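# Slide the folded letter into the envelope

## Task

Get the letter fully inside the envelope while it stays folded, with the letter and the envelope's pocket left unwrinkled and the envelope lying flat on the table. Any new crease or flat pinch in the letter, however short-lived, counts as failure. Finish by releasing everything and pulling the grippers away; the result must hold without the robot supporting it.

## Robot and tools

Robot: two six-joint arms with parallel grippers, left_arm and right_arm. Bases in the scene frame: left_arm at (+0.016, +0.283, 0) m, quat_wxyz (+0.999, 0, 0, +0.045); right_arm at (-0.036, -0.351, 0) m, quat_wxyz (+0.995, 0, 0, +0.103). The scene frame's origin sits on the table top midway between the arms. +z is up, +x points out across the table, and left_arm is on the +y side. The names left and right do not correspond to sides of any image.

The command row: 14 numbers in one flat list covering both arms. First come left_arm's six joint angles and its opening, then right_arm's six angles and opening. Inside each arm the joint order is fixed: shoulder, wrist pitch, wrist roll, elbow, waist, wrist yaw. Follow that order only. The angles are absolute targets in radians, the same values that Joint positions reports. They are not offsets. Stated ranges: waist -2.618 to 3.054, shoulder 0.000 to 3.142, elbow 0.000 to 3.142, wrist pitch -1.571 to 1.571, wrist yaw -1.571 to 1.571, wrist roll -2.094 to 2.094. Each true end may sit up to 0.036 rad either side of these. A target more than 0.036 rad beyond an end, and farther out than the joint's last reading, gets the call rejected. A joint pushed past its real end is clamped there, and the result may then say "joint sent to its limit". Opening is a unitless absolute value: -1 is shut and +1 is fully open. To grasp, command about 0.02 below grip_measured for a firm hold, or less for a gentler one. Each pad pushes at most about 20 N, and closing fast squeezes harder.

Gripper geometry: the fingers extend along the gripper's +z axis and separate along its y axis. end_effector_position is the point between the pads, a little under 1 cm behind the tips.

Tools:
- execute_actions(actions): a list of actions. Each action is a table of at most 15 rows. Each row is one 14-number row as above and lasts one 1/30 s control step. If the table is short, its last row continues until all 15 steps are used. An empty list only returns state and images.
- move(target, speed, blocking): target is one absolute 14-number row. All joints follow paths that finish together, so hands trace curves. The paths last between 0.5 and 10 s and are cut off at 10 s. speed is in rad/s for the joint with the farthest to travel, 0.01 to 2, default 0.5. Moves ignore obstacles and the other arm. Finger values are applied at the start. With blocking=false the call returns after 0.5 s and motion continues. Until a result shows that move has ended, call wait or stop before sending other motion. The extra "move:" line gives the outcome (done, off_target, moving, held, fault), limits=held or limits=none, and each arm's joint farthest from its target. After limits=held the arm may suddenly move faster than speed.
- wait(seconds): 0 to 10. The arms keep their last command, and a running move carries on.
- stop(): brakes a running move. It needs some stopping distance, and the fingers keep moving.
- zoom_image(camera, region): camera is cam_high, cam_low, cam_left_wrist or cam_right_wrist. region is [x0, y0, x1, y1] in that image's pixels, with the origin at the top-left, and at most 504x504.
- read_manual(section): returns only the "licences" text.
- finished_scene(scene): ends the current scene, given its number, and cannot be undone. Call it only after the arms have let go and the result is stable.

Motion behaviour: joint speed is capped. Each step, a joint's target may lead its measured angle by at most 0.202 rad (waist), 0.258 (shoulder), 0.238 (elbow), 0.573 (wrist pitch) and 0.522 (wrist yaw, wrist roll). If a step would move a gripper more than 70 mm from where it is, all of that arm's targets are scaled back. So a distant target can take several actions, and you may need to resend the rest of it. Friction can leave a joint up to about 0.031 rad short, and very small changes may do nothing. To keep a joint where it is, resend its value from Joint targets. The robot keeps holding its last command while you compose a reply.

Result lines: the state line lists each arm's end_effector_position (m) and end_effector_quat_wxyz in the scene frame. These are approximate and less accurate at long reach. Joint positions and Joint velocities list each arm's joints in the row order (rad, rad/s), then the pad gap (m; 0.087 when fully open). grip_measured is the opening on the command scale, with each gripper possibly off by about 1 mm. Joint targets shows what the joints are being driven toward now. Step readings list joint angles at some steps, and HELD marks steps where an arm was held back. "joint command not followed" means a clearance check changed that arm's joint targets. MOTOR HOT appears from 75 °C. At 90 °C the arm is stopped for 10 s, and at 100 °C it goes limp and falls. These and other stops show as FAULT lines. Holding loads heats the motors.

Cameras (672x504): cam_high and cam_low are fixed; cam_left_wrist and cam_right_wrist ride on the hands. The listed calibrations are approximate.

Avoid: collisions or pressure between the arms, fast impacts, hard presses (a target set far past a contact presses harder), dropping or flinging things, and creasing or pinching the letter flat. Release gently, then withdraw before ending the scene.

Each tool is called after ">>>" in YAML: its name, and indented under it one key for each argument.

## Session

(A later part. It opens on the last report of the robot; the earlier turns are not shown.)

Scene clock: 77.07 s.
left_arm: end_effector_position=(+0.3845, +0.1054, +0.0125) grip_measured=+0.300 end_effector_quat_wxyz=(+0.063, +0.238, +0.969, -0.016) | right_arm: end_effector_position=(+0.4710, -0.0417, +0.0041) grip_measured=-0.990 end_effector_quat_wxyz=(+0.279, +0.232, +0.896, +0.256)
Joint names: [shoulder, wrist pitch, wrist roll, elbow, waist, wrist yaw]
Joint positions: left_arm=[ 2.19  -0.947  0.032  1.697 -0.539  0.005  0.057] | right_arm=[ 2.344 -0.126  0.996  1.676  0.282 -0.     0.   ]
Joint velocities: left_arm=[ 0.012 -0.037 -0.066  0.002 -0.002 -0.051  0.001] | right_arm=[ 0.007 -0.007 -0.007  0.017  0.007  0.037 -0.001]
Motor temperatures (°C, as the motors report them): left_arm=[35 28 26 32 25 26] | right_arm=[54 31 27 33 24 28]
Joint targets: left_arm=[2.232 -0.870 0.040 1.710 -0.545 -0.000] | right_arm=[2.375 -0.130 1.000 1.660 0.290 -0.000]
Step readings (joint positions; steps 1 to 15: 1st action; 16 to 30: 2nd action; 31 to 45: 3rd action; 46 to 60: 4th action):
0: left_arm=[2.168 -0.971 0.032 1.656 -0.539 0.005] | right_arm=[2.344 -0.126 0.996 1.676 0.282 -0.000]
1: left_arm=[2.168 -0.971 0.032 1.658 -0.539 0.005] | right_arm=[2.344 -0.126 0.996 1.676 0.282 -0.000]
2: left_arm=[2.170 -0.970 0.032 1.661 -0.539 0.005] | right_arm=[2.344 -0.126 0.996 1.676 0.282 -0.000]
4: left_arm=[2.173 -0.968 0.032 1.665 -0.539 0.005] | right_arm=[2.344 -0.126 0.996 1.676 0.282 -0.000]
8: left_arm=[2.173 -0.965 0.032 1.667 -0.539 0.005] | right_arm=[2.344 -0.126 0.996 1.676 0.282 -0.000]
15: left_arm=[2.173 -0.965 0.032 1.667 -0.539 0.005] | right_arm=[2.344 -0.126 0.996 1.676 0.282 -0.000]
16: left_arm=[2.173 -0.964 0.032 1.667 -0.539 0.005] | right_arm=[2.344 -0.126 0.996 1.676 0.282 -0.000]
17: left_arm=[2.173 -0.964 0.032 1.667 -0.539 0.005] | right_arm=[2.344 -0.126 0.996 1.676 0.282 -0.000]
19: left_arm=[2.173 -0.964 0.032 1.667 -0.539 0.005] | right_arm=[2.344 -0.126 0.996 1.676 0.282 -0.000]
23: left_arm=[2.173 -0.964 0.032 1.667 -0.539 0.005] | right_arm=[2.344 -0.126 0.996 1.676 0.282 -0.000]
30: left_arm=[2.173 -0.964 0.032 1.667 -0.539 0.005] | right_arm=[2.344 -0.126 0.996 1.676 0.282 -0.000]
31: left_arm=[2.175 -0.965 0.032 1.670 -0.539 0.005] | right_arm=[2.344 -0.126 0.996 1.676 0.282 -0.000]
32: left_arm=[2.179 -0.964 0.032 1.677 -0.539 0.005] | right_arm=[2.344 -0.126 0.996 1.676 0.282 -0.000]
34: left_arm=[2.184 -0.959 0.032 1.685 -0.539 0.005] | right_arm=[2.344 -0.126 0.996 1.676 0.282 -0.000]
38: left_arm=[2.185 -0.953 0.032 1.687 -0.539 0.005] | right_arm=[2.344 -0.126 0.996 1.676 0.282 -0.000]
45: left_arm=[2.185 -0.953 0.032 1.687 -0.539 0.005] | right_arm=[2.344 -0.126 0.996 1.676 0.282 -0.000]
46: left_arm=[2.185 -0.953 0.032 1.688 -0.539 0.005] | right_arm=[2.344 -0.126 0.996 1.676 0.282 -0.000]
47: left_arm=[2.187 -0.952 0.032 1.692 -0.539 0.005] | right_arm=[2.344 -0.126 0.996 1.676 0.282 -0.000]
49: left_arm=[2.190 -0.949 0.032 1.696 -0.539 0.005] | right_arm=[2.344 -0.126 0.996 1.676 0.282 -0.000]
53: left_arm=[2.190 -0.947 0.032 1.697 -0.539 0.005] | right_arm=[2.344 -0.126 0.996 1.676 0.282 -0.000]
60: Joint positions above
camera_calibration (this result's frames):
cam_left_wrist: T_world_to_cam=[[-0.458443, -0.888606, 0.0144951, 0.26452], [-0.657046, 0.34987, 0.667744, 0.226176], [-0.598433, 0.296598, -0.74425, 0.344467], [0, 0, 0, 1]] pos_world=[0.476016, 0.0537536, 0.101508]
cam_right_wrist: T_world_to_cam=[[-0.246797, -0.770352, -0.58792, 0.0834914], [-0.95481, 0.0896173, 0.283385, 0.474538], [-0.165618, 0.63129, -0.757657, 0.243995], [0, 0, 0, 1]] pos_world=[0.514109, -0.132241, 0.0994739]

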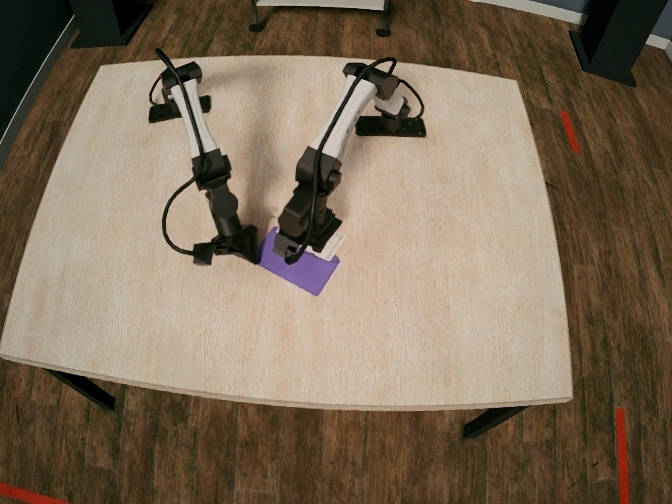

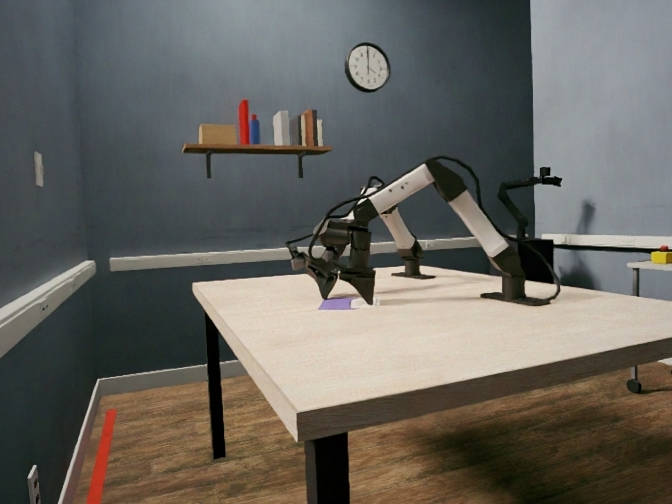

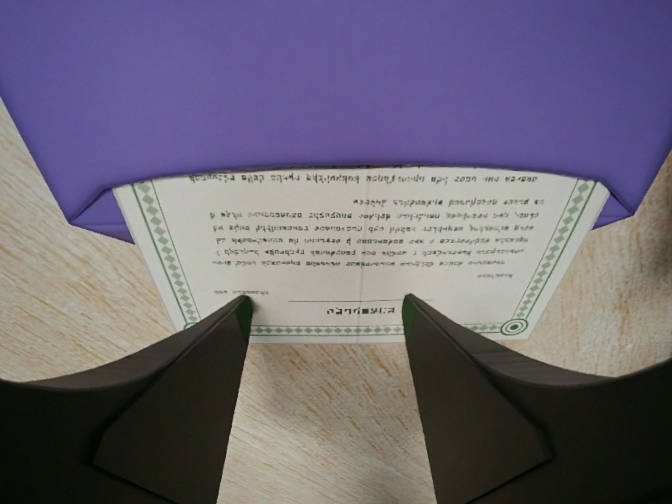

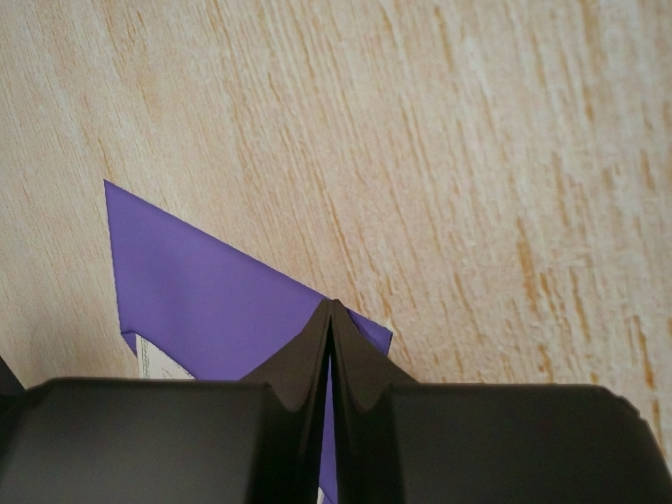

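Entering. Continue with lighter press.

>>> execute_actions:
  actions:
    - [[2.237,-0.86,0.03,1.73,-0.545,0,0.3,2.375,-0.13,1.0,1.66,0.29,0,-1]]
    - [[2.248,-0.85,0.03,1.75,-0.545,0,0.3,2.375,-0.13,1.0,1.66,0.29,0,-1]]
    - [[2.26,-0.84,0.03,1.77,-0.545,0,0.3,2.375,-0.13,1.0,1.66,0.29,0,-1]]
    - [[2.272,-0.83,0.03,1.79,-0.545,0,0.3,2.375,-0.13,1.0,1.66,0.29,0,-1]]

Scene clock: 79.17 s.
left_arm: end_effector_position=(+0.4171, +0.0897, +0.0136) grip_measured=+0.300 end_effector_quat_wxyz=(+0.111, +0.237, +0.965, -0.026) | right_arm: end_effector_position=(+0.4712, -0.0416, +0.0043) grip_measured=-0.990 end_effector_quat_wxyz=(+0.279, +0.232, +0.896, +0.256)
Joint names: [shoulder, wrist pitch, wrist roll, elbow, waist, wrist yaw]
Joint positions: left_arm=[ 2.236 -0.882  0.032  1.776 -0.539  0.005  0.057] | right_arm=[ 2.344 -0.125  0.996  1.676  0.282 -0.     0.   ]
Joint velocities: left_arm=[-0.017 -0.022 -0.007 -0.012  0.002 -0.095 -0.   ] | right_arm=[-0.002 -0.007  0.051 -0.002 -0.012 -0.022  0.   ]
Motor temperatures (°C, as the motors report them): left_arm=[35 28 26 33 25 26] | right_arm=[54 31 27 33 24 28]
Joint targets: left_arm=[2.272 -0.830 0.030 1.790 -0.545 0.000] | right_arm=[2.375 -0.130 1.000 1.660 0.290 0.000]
Step readings (joint positions; steps 1 to 15: 1st action; 16 to 30: 2nd action; 31 to 45: 3rd action; 46 to 60: 4th action):
0: left_arm=[2.190 -0.947 0.032 1.697 -0.539 0.005] | right_arm=[2.344 -0.126 0.996 1.676 0.282 -0.000]
1: left_arm=[2.191 -0.947 0.032 1.700 -0.539 0.005] | right_arm=[2.344 -0.126 0.996 1.676 0.282 -0.000]
2: left_arm=[2.195 -0.945 0.032 1.706 -0.539 0.005] | right_arm=[2.344 -0.126 0.996 1.676 0.282 -0.000]
4: left_arm=[2.199 -0.941 0.032 1.712 -0.539 0.005] | right_arm=[2.344 -0.125 0.996 1.676 0.282 -0.000]
8: left_arm=[2.200 -0.931 0.032 1.715 -0.539 0.005] | right_arm=[2.344 -0.125 0.996 1.676 0.282 -0.000]
15: left_arm=[2.200 -0.926 0.032 1.715 -0.539 0.005] | right_arm=[2.344 -0.125 0.996 1.676 0.282 -0.000]
16: left_arm=[2.202 -0.926 0.032 1.718 -0.539 0.005] | right_arm=[2.344 -0.125 0.996 1.676 0.282 -0.000]
17: left_arm=[2.206 -0.925 0.032 1.725 -0.539 0.005] | right_arm=[2.344 -0.125 0.996 1.676 0.282 -0.000]
19: left_arm=[2.211 -0.918 0.032 1.733 -0.539 0.005] | right_arm=[2.344 -0.125 0.996 1.676 0.282 -0.000]
23: left_arm=[2.212 -0.911 0.032 1.735 -0.539 0.005] | right_arm=[2.344 -0.125 0.996 1.676 0.282 -0.000]
30: left_arm=[2.212 -0.909 0.032 1.735 -0.539 0.005] | right_arm=[2.344 -0.125 0.996 1.676 0.282 -0.000]
31: left_arm=[2.214 -0.909 0.032 1.739 -0.539 0.005] | right_arm=[2.344 -0.125 0.996 1.676 0.282 -0.000]
32: left_arm=[2.218 -0.908 0.032 1.746 -0.539 0.005] | right_arm=[2.344 -0.125 0.996 1.676 0.282 -0.000]
34: left_arm=[2.223 -0.902 0.032 1.754 -0.539 0.005] | right_arm=[2.344 -0.125 0.996 1.676 0.282 -0.000]
38: left_arm=[2.224 -0.896 0.032 1.755 -0.539 0.005] | right_arm=[2.344 -0.125 0.996 1.676 0.282 -0.000]
45: left_arm=[2.224 -0.896 0.032 1.755 -0.539 0.005] | right_arm=[2.344 -0.125 0.996 1.676 0.282 -0.000]
46: left_arm=[2.226 -0.896 0.032 1.759 -0.539 0.005] | right_arm=[2.344 -0.125 0.996 1.676 0.282 -0.000]
47: left_arm=[2.230 -0.894 0.032 1.766 -0.539 0.005] | right_arm=[2.344 -0.125 0.996 1.676 0.282 -0.000]
49: left_arm=[2.235 -0.888 0.032 1.773 -0.539 0.005] | right_arm=[2.344 -0.125 0.996 1.676 0.282 -0.000]
53: left_arm=[2.236 -0.883 0.032 1.776 -0.539 0.005] | right_arm=[2.344 -0.125 0.996 1.676 0.282 -0.000]
60: Joint positions above
camera_calibration (this result's frames):
cam_left_wrist: T_world_to_cam=[[-0.459597, -0.888049, 0.0118323, 0.265939], [-0.712287, 0.376526, 0.592347, 0.274017], [-0.530488, 0.263813, -0.805596, 0.344947], [0, 0, 0, 1]] pos_world=[0.500394, 0.0419902, 0.112428]
cam_right_wrist: T_world_to_cam=[[-0.246401, -0.770141, -0.588362, 0.0834723], [-0.955, 0.0895159, 0.282774, 0.47471], [-0.165108, 0.631561, -0.757542, 0.243835], [0, 0, 0, 1]] pos_world=[0.514175, -0.132206, 0.0995917]

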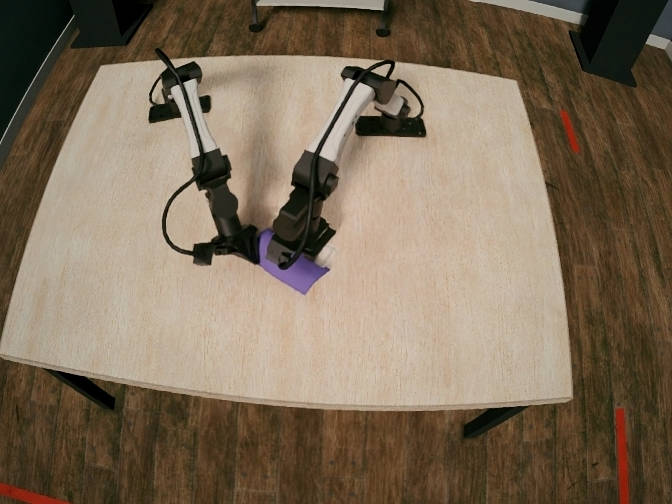

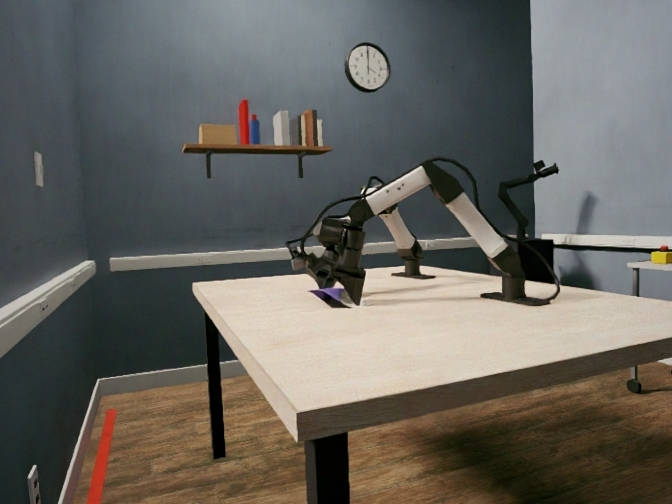

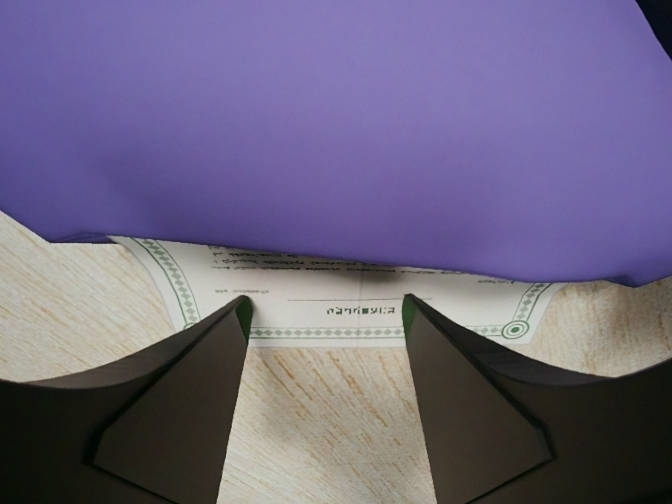

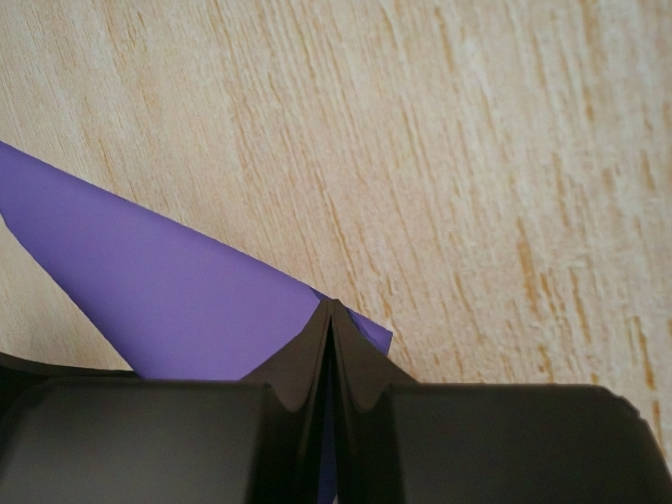

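>>> move:
  target: [2.21,-0.98,0.03,1.68,-0.545,0,0.3,2.375,-0.13,1.0,1.66,0.29,0,-1]
  speed: 0.06

>>> move:
  target: [2.08,-1.0,0.03,1.66,-0.545,0,1,2.28,-0.13,1.0,1.66,0.29,0,-1]
  speed: 0.2

Scene clock: 81.37 s.
left_arm: end_effector_position=(+0.3918, +0.1019, +0.0126) grip_measured=+0.300 end_effector_quat_wxyz=(+0.073, +0.238, +0.968, -0.018) | right_arm: end_effector_position=(+0.4712, -0.0416, +0.0043) grip_measured=-0.990 end_effector_quat_wxyz=(+0.279, +0.232, +0.896, +0.257)
Joint names: [shoulder, wrist pitch, wrist roll, elbow, waist, wrist yaw]
Joint positions: left_arm=[ 2.203 -0.937  0.032  1.719 -0.539  0.005  0.057] | right_arm=[ 2.344 -0.125  0.996  1.676  0.282 -0.     0.   ]
Joint velocities: left_arm=[ 0.022  0.007 -0.007  0.007 -0.002 -0.022  0.   ] | right_arm=[ 0.002  0.022  0.022 -0.007  0.002 -0.007  0.001]
Motor temperatures (°C, as the motors report them): left_arm=[36 28 26 32 25 26] | right_arm=[54 31 27 33 24 28]
Joint targets: left_arm=[2.210 -0.980 0.030 1.680 -0.545 -0.000] | right_arm=[2.375 -0.130 1.000 1.660 0.290 -0.000]
move: off_target (left_arm, right_arm); limits=none; left_arm: farthest joint: the wrist pitch, 0.043 radians from its target (0.098 radians at the start); right_arm: farthest joint: the shoulder, 0.031 radians from its target (0.031 radians at the start)
camera_calibration (this result's frames):
cam_left_wrist: T_world_to_cam=[[-0.458687, -0.888488, 0.013983, 0.264827], [-0.668394, 0.355346, 0.653436, 0.236244], [-0.585539, 0.290377, -0.756852, 0.345745], [0, 0, 0, 1]] pos_world=[0.481824, 0.0509509, 0.103604]
cam_right_wrist: T_world_to_cam=[[-0.246203, -0.770036, -0.588583, 0.0834627], [-0.955096, 0.0894653, 0.282468, 0.474796], [-0.164853, 0.631697, -0.757484, 0.243755], [0, 0, 0, 1]] pos_world=[0.514208, -0.132188, 0.0996506]

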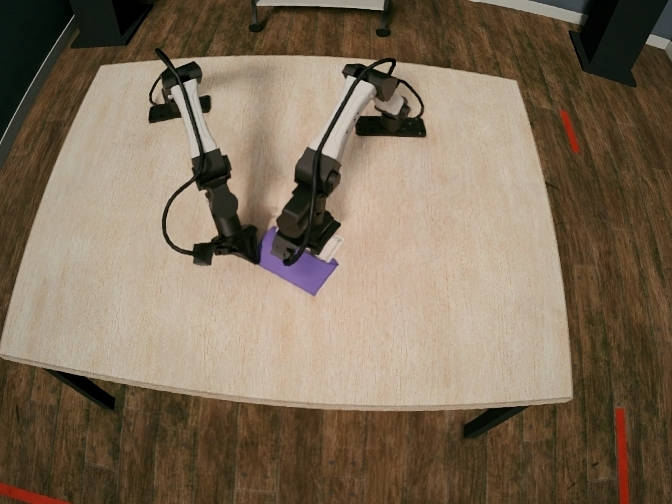

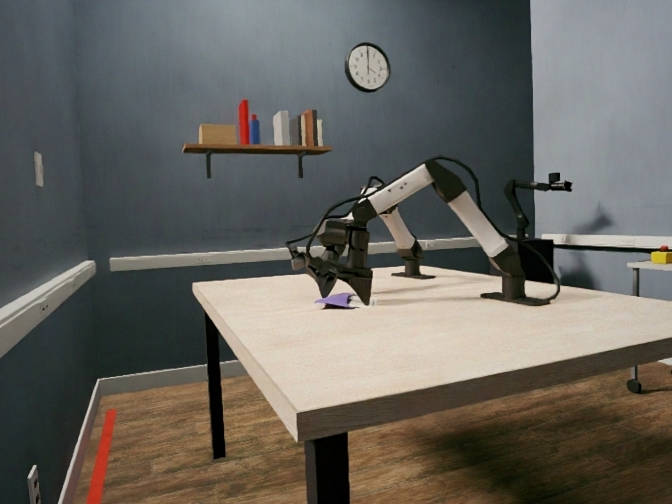

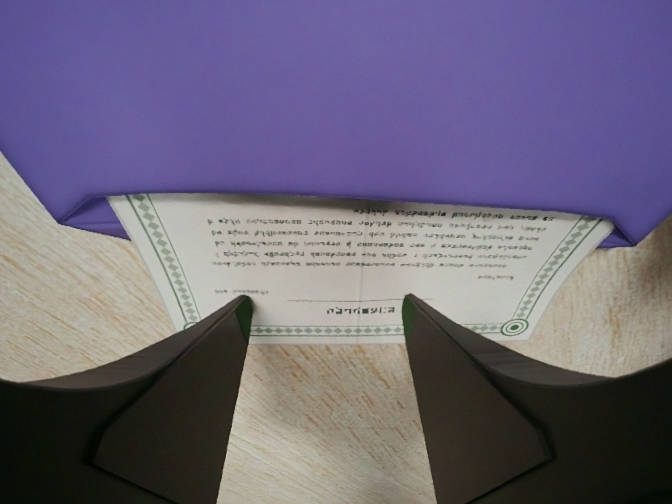

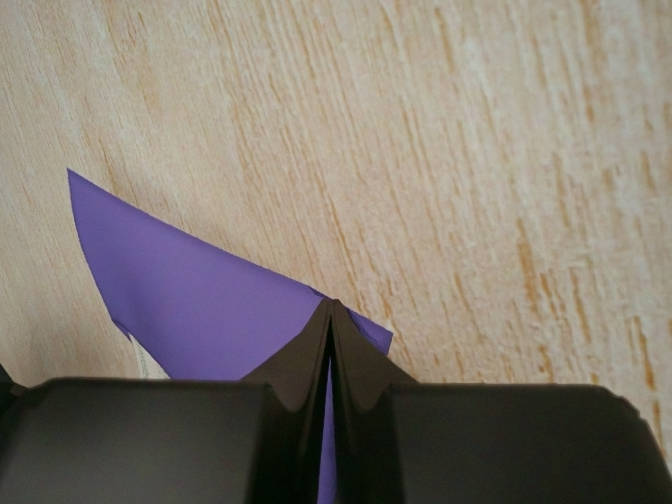

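Scene clock: 82.47 s.
left_arm: end_effector_position=(+0.3769, +0.1093, +0.0436) grip_measured=+0.994 end_effector_quat_wxyz=(+0.078, +0.238, +0.968, -0.019) | right_arm: end_effector_position=(+0.4744, -0.0399, +0.0281) grip_measured=-0.990 end_effector_quat_wxyz=(+0.293, +0.230, +0.888, +0.269)
Joint names: [shoulder, wrist pitch, wrist roll, elbow, waist, wrist yaw]
Joint positions: left_arm=[ 2.099 -0.99   0.032  1.68  -0.539  0.004  0.087] | right_arm=[ 2.302 -0.127  0.996  1.676  0.282 -0.     0.   ]
Joint velocities: left_arm=[-0.017  0.007  0.007  0.007  0.012 -0.066  0.   ] | right_arm=[ 0.012 -0.007 -0.066 -0.007 -0.022 -0.037  0.   ]
Motor temperatures (°C, as the motors report them): left_arm=[36 28 26 32 25 26] | right_arm=[55 31 27 33 24 28]
Joint targets: left_arm=[2.080 -1.000 0.030 1.660 -0.545 -0.000] | right_arm=[2.280 -0.130 1.000 1.660 0.290 0.000]
move: off_target (right_arm); limits=none; left_arm: farthest joint: the elbow, 0.020 radians from its target (0.059 radians at the start); right_arm: farthest joint: the shoulder, 0.022 radians from its target (0.064 radians at the start)
camera_calibration (this result's frames):
cam_left_wrist: T_world_to_cam=[[-0.458673, -0.888517, 0.0125443, 0.264205], [-0.675466, 0.357794, 0.64477, 0.20614], [-0.577377, 0.287265, -0.764274, 0.355934], [0, 0, 0, 1]] pos_world=[0.465932, 0.0587475, 0.135804]
cam_right_wrist: T_world_to_cam=[[-0.225189, -0.758861, -0.611081, 0.0906596], [-0.964431, 0.0845011, 0.250465, 0.47614], [-0.138431, 0.645748, -0.750897, 0.249033], [0, 0, 0, 1]] pos_world=[0.514094, -0.132249, 0.123142]

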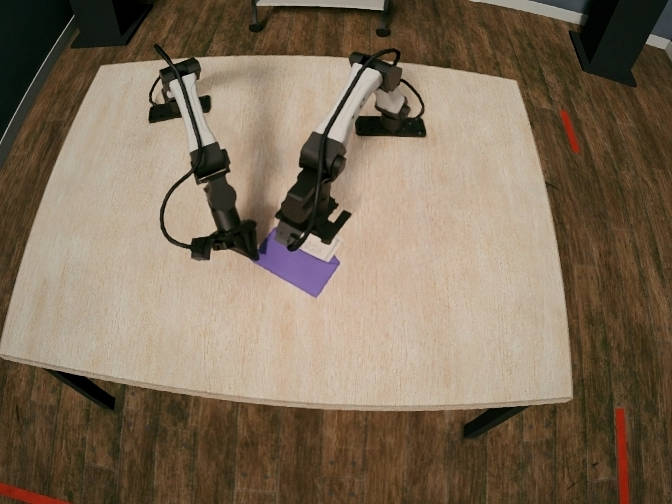

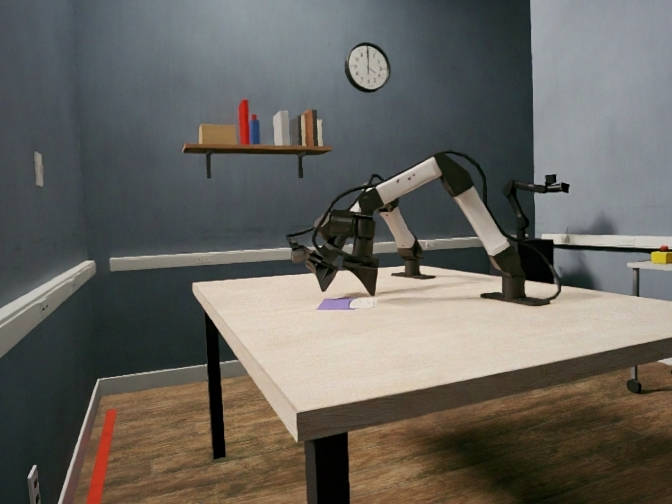

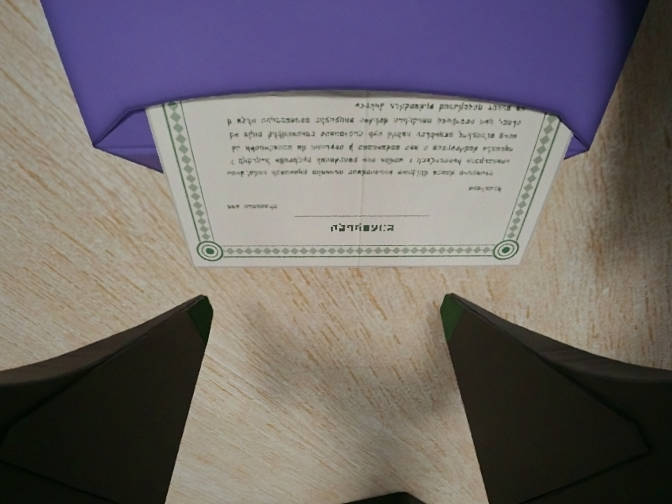

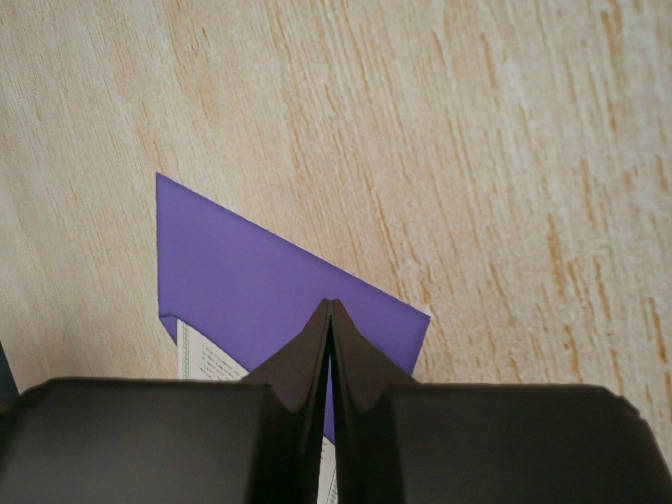

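>>> execute_actions:
  actions:
    - [[2.09,-1.0,0.0,1.6,-0.575,0,1,2.335,-0.13,1.0,1.66,0.29,0,-1]]
    - [[2.14,-1.0,0.0,1.6,-0.575,0,1,2.355,-0.13,1.0,1.66,0.29,0,-1]]
    - [[2.175,-0.98,0,1.62,-0.575,0,1,2.375,-0.13,1.0,1.66,0.29,0,-1]]
    - [[2.185,-0.94,0,1.64,-0.575,0,1,2.375,-0.13,1.0,1.66,0.29,0,-1]]
    - [[2.196,-0.91,0,1.66,-0.575,0,1,2.375,-0.13,1.0,1.66,0.29,0,-1]]
    - [[2.208,-0.89,0,1.68,-0.575,0,1,2.375,-0.13,1.0,1.66,0.29,0,-1]]
    - [[2.22,-0.88,0,1.70,-0.575,0,1,2.375,-0.13,1.0,1.66,0.29,0,-1]]

Scene clock: 86.10 s.
left_arm: end_effector_position=(+0.3611, +0.1028, +0.0118) grip_measured=+0.994 end_effector_quat_wxyz=(+0.029, +0.242, +0.970, -0.009) | right_arm: end_effector_position=(+0.4710, -0.0416, +0.0040) grip_measured=-0.990 end_effector_quat_wxyz=(+0.279, +0.232, +0.896, +0.256)
Joint names: [shoulder, wrist pitch, wrist roll, elbow, waist, wrist yaw]
Joint positions: left_arm=[ 2.184 -1.004  0.009  1.679 -0.569  0.003  0.087] | right_arm=[ 2.344 -0.126  0.997  1.676  0.282 -0.001  0.   ]
Joint velocities: left_arm=[-0.002 -0.037 -0.007 -0.002  0.002 -0.037  0.   ] | right_arm=[ 0.032 -0.022 -0.037 -0.012 -0.012  0.037 -0.001]
Motor temperatures (°C, as the motors report them): left_arm=[37 28 26 33 25 26] | right_arm=[55 31 27 33 24 28]
Joint targets: left_arm=[2.220 -0.880 -0.000 1.700 -0.575 0.000] | right_arm=[2.375 -0.130 1.000 1.660 0.290 -0.000]
Step readings (joint positions; steps 1 to 15: 1st action; 16 to 30: 2nd action; 31 to 45: 3rd action; 46 to 60: 4th action; 61 to 75: 5th action; 76 to 90: 6th action; 91 to 105: 7th action):
0: left_arm=[2.099 -0.991 0.032 1.680 -0.539 0.004] | right_arm=[2.302 -0.127 0.996 1.676 0.282 -0.000]
1: left_arm=[2.098 -0.985 0.029 1.670 -0.541 0.003] | right_arm=[2.303 -0.127 0.996 1.676 0.282 -0.000]
2: left_arm=[2.095 -0.983 0.024 1.654 -0.544 0.003] | right_arm=[2.305 -0.127 0.996 1.676 0.282 -0.000]
4: left_arm=[2.095 -0.988 0.019 1.626 -0.556 0.003] | right_arm=[2.311 -0.127 0.996 1.676 0.282 -0.000]
8: left_arm=[2.095 -0.999 0.013 1.612 -0.569 0.003] | right_arm=[2.322 -0.129 0.996 1.676 0.282 -0.000]
15: left_arm=[2.095 -0.999 0.010 1.612 -0.569 0.003] | right_arm=[2.322 -0.130 0.996 1.676 0.282 -0.000]
16: left_arm=[2.097 -0.999 0.009 1.612 -0.569 0.003] | right_arm=[2.324 -0.129 0.996 1.676 0.282 -0.000]
17: left_arm=[2.102 -0.998 0.009 1.612 -0.569 0.003] | right_arm=[2.325 -0.129 0.996 1.676 0.282 -0.000]
19: left_arm=[2.117 -0.998 0.009 1.612 -0.569 0.003] | right_arm=[2.331 -0.129 0.996 1.676 0.282 -0.000]
23: left_arm=[2.137 -0.998 0.009 1.612 -0.569 0.003] | right_arm=[2.342 -0.129 0.996 1.676 0.282 -0.000]
30: left_arm=[2.138 -0.998 0.009 1.612 -0.569 0.003] | right_arm=[2.342 -0.129 0.996 1.676 0.282 -0.000]
31: left_arm=[2.140 -0.998 0.009 1.612 -0.569 0.003] | right_arm=[2.342 -0.129 0.996 1.676 0.282 -0.000]
32: left_arm=[2.144 -0.995 0.009 1.612 -0.569 0.003] | right_arm=[2.343 -0.129 0.996 1.676 0.282 -0.000]
34: left_arm=[2.145 -0.996 0.009 1.613 -0.569 0.003] | right_arm=[2.344 -0.127 0.997 1.676 0.282 -0.001]
38: left_arm=[2.145 -0.996 0.009 1.613 -0.569 0.003] | right_arm=[2.344 -0.126 0.997 1.676 0.282 -0.001]
45: left_arm=[2.145 -0.996 0.009 1.613 -0.569 0.003] | right_arm=[2.344 -0.126 0.997 1.676 0.282 -0.001]
46: left_arm=[2.146 -0.996 0.009 1.615 -0.569 0.003] | right_arm=[2.344 -0.126 0.997 1.676 0.282 -0.001]
47: left_arm=[2.148 -0.998 0.009 1.618 -0.569 0.003] | right_arm=[2.344 -0.126 0.997 1.676 0.282 -0.001]
49: left_arm=[2.150 -1.001 0.009 1.621 -0.569 0.003] | right_arm=[2.344 -0.126 0.997 1.676 0.282 -0.001]
53: left_arm=[2.151 -1.002 0.009 1.622 -0.569 0.003] | right_arm=[2.344 -0.126 0.997 1.676 0.282 -0.001]
60: left_arm=[2.151 -1.002 0.009 1.622 -0.569 0.003] | right_arm=[2.344 -0.126 0.997 1.676 0.282 -0.001]
61: left_arm=[2.153 -1.002 0.009 1.626 -0.569 0.003] | right_arm=[2.344 -0.126 0.997 1.676 0.282 -0.001]
62: left_arm=[2.157 -1.004 0.009 1.631 -0.569 0.003] | right_arm=[2.344 -0.126 0.997 1.676 0.282 -0.001]
64: left_arm=[2.160 -1.008 0.009 1.637 -0.569 0.003] | right_arm=[2.344 -0.126 0.997 1.676 0.282 -0.001]
68: left_arm=[2.161 -1.009 0.009 1.638 -0.569 0.003] | right_arm=[2.344 -0.126 0.997 1.676 0.282 -0.001]
75: left_arm=[2.161 -1.009 0.009 1.638 -0.569 0.003] | right_arm=[2.344 -0.126 0.997 1.676 0.282 -0.001]
76: left_arm=[2.163 -1.010 0.009 1.642 -0.569 0.003] | right_arm=[2.344 -0.126 0.997 1.676 0.282 -0.001]
77: left_arm=[2.167 -1.010 0.009 1.649 -0.569 0.003] | right_arm=[2.344 -0.126 0.997 1.676 0.282 -0.001]
79: left_arm=[2.172 -1.009 0.009 1.657 -0.569 0.003] | right_arm=[2.344 -0.126 0.997 1.676 0.282 -0.001]
83: left_arm=[2.173 -1.009 0.009 1.659 -0.569 0.003] | right_arm=[2.344 -0.126 0.997 1.676 0.282 -0.001]
90: left_arm=[2.173 -1.009 0.009 1.659 -0.569 0.003] | right_arm=[2.344 -0.126 0.997 1.676 0.282 -0.001]
91: left_arm=[2.175 -1.009 0.009 1.662 -0.569 0.003] | right_arm=[2.344 -0.126 0.997 1.676 0.282 -0.001]
92: left_arm=[2.178 -1.009 0.009 1.669 -0.569 0.003] | right_arm=[2.344 -0.126 0.997 1.676 0.282 -0.001]
94: left_arm=[2.183 -1.007 0.009 1.676 -0.569 0.003] | right_arm=[2.344 -0.126 0.997 1.676 0.282 -0.001]
98: left_arm=[2.184 -1.004 0.009 1.679 -0.569 0.003] | right_arm=[2.344 -0.126 0.997 1.676 0.282 -0.001]
105: Joint positions above
camera_calibration (this result's frames):
cam_left_wrist: T_world_to_cam=[[-0.463511, -0.885949, 0.0158611, 0.253024], [-0.61155, 0.332801, 0.717809, 0.196942], [-0.641221, 0.323013, -0.696059, 0.342939], [0, 0, 0, 1]] pos_world=[0.457619, 0.0478504, 0.0933255]
cam_right_wrist: T_world_to_cam=[[-0.247233, -0.769864, -0.588375, 0.0837144], [-0.954677, 0.0896793, 0.283811, 0.474502], [-0.165731, 0.631875, -0.757144, 0.243913], [0, 0, 0, 1]] pos_world=[0.514118, -0.132227, 0.0992634]

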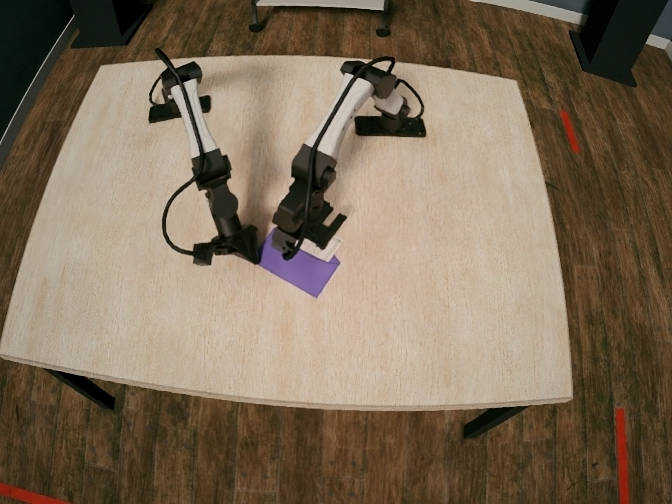

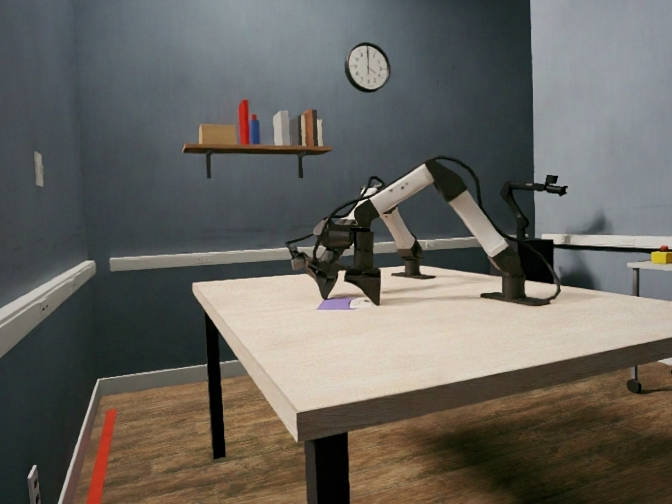

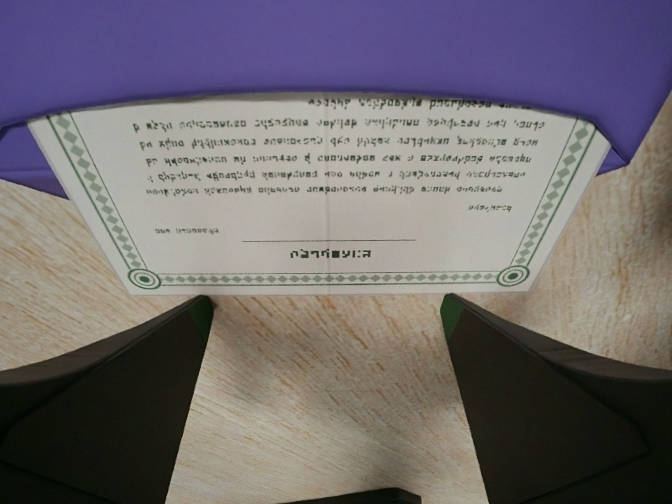

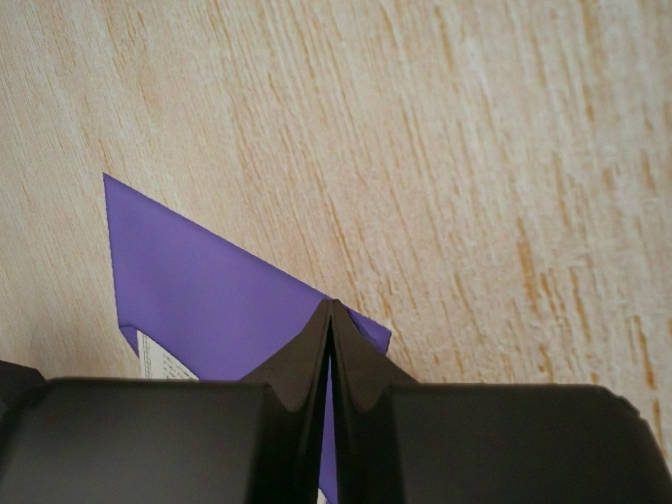

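>>> execute_actions:
  actions:
    - [[2.232,-0.87,0.03,1.72,-0.555,0,1,2.375,-0.13,1.0,1.66,0.29,0,-1]]
    - [[2.244,-0.865,0.03,1.74,-0.555,0,1,2.375,-0.13,1.0,1.66,0.29,0,-1]]
    - [[2.256,-0.86,0.03,1.76,-0.555,0,1,2.375,-0.13,1.0,1.66,0.29,0,-1]]

Scene clock: 87.73 s.
left_arm: end_effector_position=(+0.3808, +0.0932, +0.0122) grip_measured=+0.994 end_effector_quat_wxyz=(+0.055, +0.249, +0.967, -0.014) | right_arm: end_effector_position=(+0.4710, -0.0416, +0.0040) grip_measured=-0.990 end_effector_quat_wxyz=(+0.279, +0.232, +0.896, +0.256)
Joint names: [shoulder, wrist pitch, wrist roll, elbow, waist, wrist yaw]
Joint positions: left_arm=[ 2.218 -0.98   0.024  1.74  -0.569  0.003  0.087] | right_arm=[ 2.344 -0.126  0.997  1.676  0.282 -0.001  0.   ]
Joint velocities: left_arm=[ 0.007 -0.022  0.051 -0.002  0.007 -0.022  0.   ] | right_arm=[-0.017  0.022  0.022 -0.012 -0.022  0.007  0.001]
Motor temperatures (°C, as the motors report them): left_arm=[37 28 26 33 25 26] | right_arm=[54 31 27 33 24 28]
Joint targets: left_arm=[2.256 -0.860 0.030 1.760 -0.555 -0.000] | right_arm=[2.375 -0.130 1.000 1.660 0.290 -0.000]
Step readings (joint positions; steps 1 to 15: 1st action; 16 to 30: 2nd action; 31 to 45: 3rd action):
0: left_arm=[2.184 -1.004 0.009 1.679 -0.569 0.003] | right_arm=[2.344 -0.126 0.997 1.676 0.282 -0.001]
1: left_arm=[2.186 -1.004 0.011 1.682 -0.569 0.003] | right_arm=[2.344 -0.126 0.997 1.676 0.282 -0.001]
2: left_arm=[2.190 -1.004 0.013 1.689 -0.569 0.003] | right_arm=[2.344 -0.126 0.997 1.676 0.282 -0.001]
4: left_arm=[2.194 -1.001 0.017 1.697 -0.569 0.003] | right_arm=[2.344 -0.126 0.997 1.676 0.282 -0.001]
8: left_arm=[2.195 -0.995 0.020 1.699 -0.569 0.003] | right_arm=[2.344 -0.126 0.997 1.676 0.282 -0.001]
15: left_arm=[2.195 -0.995 0.021 1.699 -0.569 0.003] | right_arm=[2.344 -0.126 0.997 1.676 0.282 -0.001]
16: left_arm=[2.197 -0.995 0.022 1.703 -0.569 0.003] | right_arm=[2.344 -0.126 0.997 1.676 0.282 -0.001]
17: left_arm=[2.201 -0.995 0.022 1.710 -0.569 0.003] | right_arm=[2.344 -0.126 0.997 1.676 0.282 -0.001]
19: left_arm=[2.205 -0.992 0.022 1.717 -0.569 0.003] | right_arm=[2.344 -0.126 0.997 1.676 0.282 -0.001]
23: left_arm=[2.206 -0.988 0.023 1.720 -0.569 0.003] | right_arm=[2.344 -0.126 0.997 1.676 0.282 -0.001]
30: left_arm=[2.206 -0.988 0.023 1.720 -0.569 0.003] | right_arm=[2.344 -0.126 0.997 1.676 0.282 -0.001]
31: left_arm=[2.208 -0.988 0.024 1.723 -0.569 0.003] | right_arm=[2.344 -0.126 0.997 1.676 0.282 -0.001]
32: left_arm=[2.212 -0.988 0.024 1.730 -0.569 0.003] | right_arm=[2.344 -0.126 0.997 1.676 0.282 -0.001]
34: left_arm=[2.217 -0.985 0.024 1.738 -0.569 0.003] | right_arm=[2.344 -0.126 0.997 1.676 0.282 -0.001]
38: left_arm=[2.218 -0.981 0.024 1.740 -0.569 0.003] | right_arm=[2.344 -0.126 0.997 1.676 0.282 -0.001]
45: Joint positions above
camera_calibration (this result's frames):
cam_left_wrist: T_world_to_cam=[[-0.477654, -0.87843, 0.0144016, 0.258332], [-0.638573, 0.358395, 0.681012, 0.220284], [-0.603383, 0.316092, -0.732131, 0.345671], [0, 0, 0, 1]] pos_world=[0.472633, 0.0387143, 0.0993395]
cam_right_wrist: T_world_to_cam=[[-0.247233, -0.769864, -0.588375, 0.0837144], [-0.954677, 0.0896793, 0.283811, 0.474502], [-0.165731, 0.631875, -0.757144, 0.243913], [0, 0, 0, 1]] pos_world=[0.514118, -0.132227, 0.0992634]

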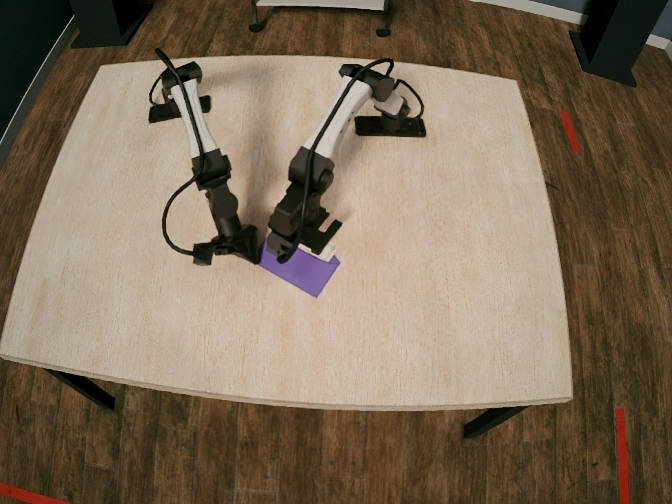

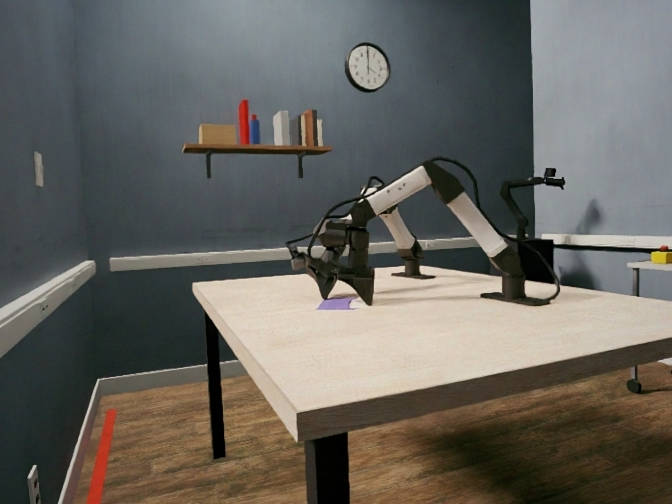

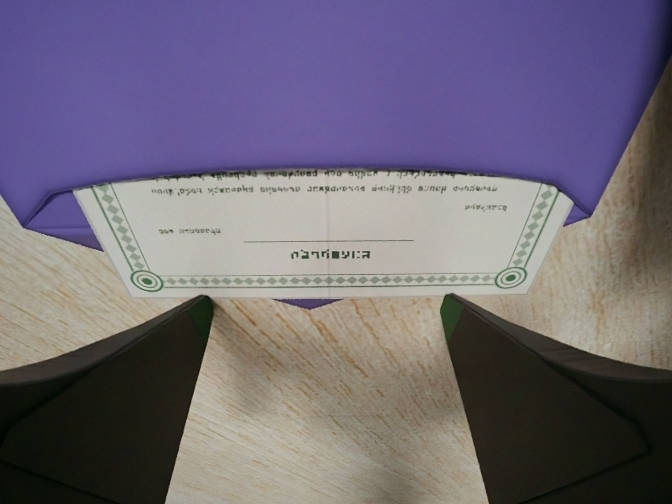

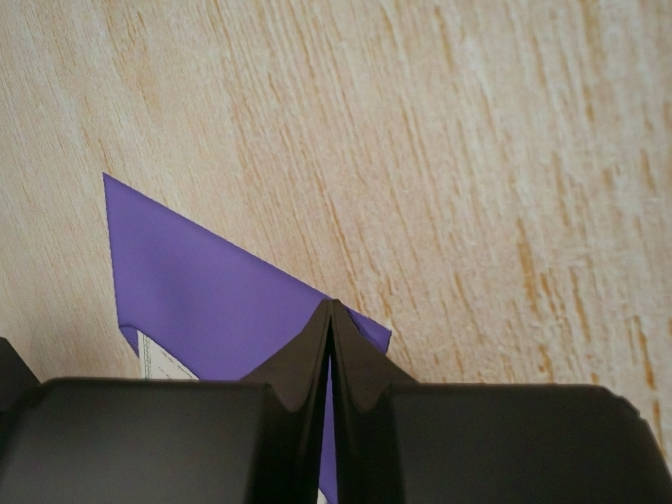

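Shift toward +u while pushing another ~12 mm.

>>> execute_actions:
  actions:
    - [[2.268,-0.855,0.05,1.78,-0.535,0,1,2.375,-0.13,1.0,1.66,0.29,0,-1]]
    - [[2.277,-0.855,0.05,1.795,-0.535,0,1,2.375,-0.13,1.0,1.66,0.29,0,-1]]

Scene clock: 88.80 s.
left_arm: end_effector_position=(+0.3988, +0.0927, +0.0126) grip_measured=+0.994 end_effector_quat_wxyz=(+0.076, +0.246, +0.966, -0.020) | right_arm: end_effector_position=(+0.4710, -0.0416, +0.0040) grip_measured=-0.990 end_effector_quat_wxyz=(+0.279, +0.232, +0.896, +0.256)
Joint names: [shoulder, wrist pitch, wrist roll, elbow, waist, wrist yaw]
Joint positions: left_arm=[ 2.238 -0.952  0.036  1.776 -0.551  0.007  0.087] | right_arm=[ 2.344 -0.126  0.997  1.676  0.282 -0.001  0.   ]
Joint velocities: left_arm=[-0.012 -0.081  0.007  0.007 -0.002  0.007 -0.   ] | right_arm=[-0.007 -0.007  0.007 -0.012 -0.027 -0.007 -0.   ]
Motor temperatures (°C, as the motors report them): left_arm=[37 29 26 33 25 26] | right_arm=[54 31 27 33 24 28]
Joint targets: left_arm=[2.277 -0.855 0.050 1.795 -0.535 -0.000] | right_arm=[2.375 -0.130 1.000 1.660 0.290 -0.000]
Step readings (joint positions; steps 1 to 15: 1st action; 16 to 30: 2nd action):
0: left_arm=[2.218 -0.980 0.024 1.740 -0.569 0.003] | right_arm=[2.344 -0.126 0.997 1.676 0.282 -0.001]
1: left_arm=[2.220 -0.980 0.027 1.744 -0.567 0.005] | right_arm=[2.344 -0.126 0.997 1.676 0.282 -0.001]
2: left_arm=[2.224 -0.979 0.028 1.751 -0.565 0.006] | right_arm=[2.344 -0.126 0.997 1.676 0.282 -0.001]
4: left_arm=[2.228 -0.970 0.029 1.759 -0.558 0.007] | right_arm=[2.344 -0.126 0.997 1.676 0.282 -0.001]
8: left_arm=[2.230 -0.953 0.029 1.763 -0.551 0.007] | right_arm=[2.344 -0.126 0.997 1.676 0.282 -0.001]
15: left_arm=[2.230 -0.952 0.030 1.763 -0.551 0.007] | right_arm=[2.344 -0.126 0.997 1.676 0.282 -0.001]
16: left_arm=[2.231 -0.952 0.030 1.765 -0.551 0.007] | right_arm=[2.344 -0.126 0.997 1.676 0.282 -0.001]
17: left_arm=[2.234 -0.952 0.032 1.770 -0.551 0.007] | right_arm=[2.344 -0.126 0.997 1.676 0.282 -0.001]
19: left_arm=[2.237 -0.952 0.034 1.775 -0.551 0.007] | right_arm=[2.344 -0.126 0.997 1.676 0.282 -0.001]
23: left_arm=[2.238 -0.952 0.035 1.776 -0.551 0.007] | right_arm=[2.344 -0.126 0.997 1.676 0.282 -0.001]
30: Joint positions above
camera_calibration (this result's frames):
cam_left_wrist: T_world_to_cam=[[-0.472498, -0.881202, 0.0151325, 0.264682], [-0.666637, 0.368575, 0.647879, 0.24235], [-0.57649, 0.296034, -0.761593, 0.348479], [0, 0, 0, 1]] pos_world=[0.487516, 0.0407526, 0.10438]
cam_right_wrist: T_world_to_cam=[[-0.247233, -0.769864, -0.588375, 0.0837144], [-0.954677, 0.0896793, 0.283811, 0.474502], [-0.165731, 0.631875, -0.757144, 0.243913], [0, 0, 0, 1]] pos_world=[0.514118, -0.132227, 0.0992634]

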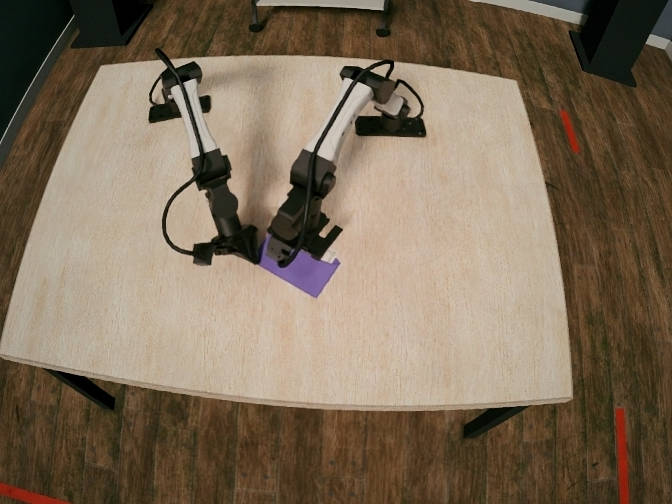

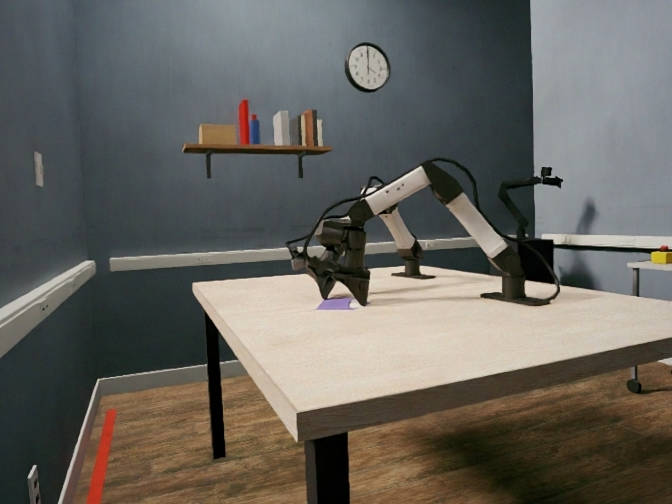

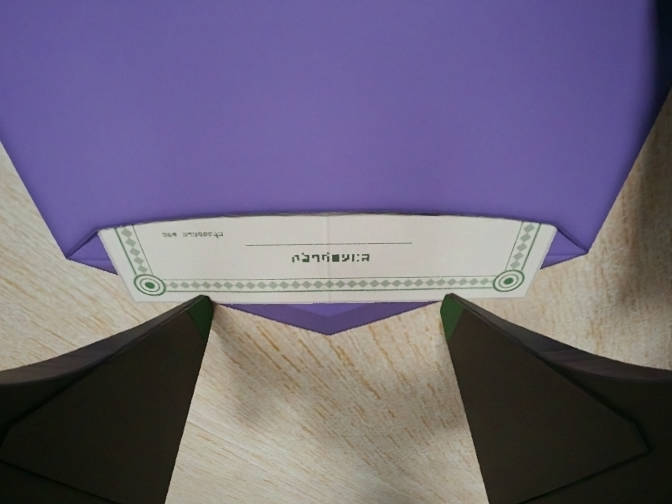

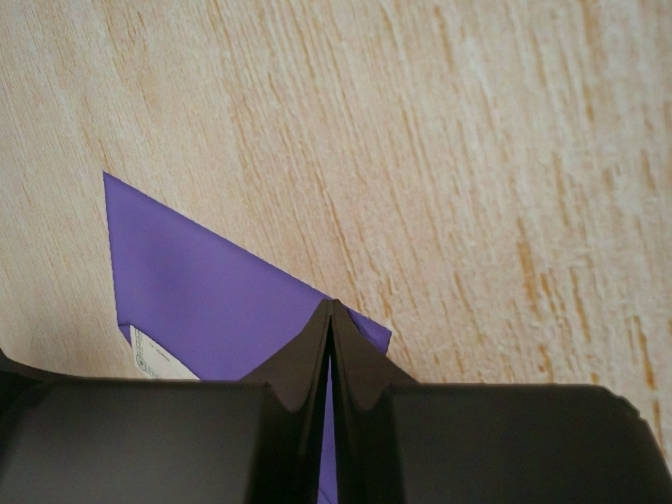

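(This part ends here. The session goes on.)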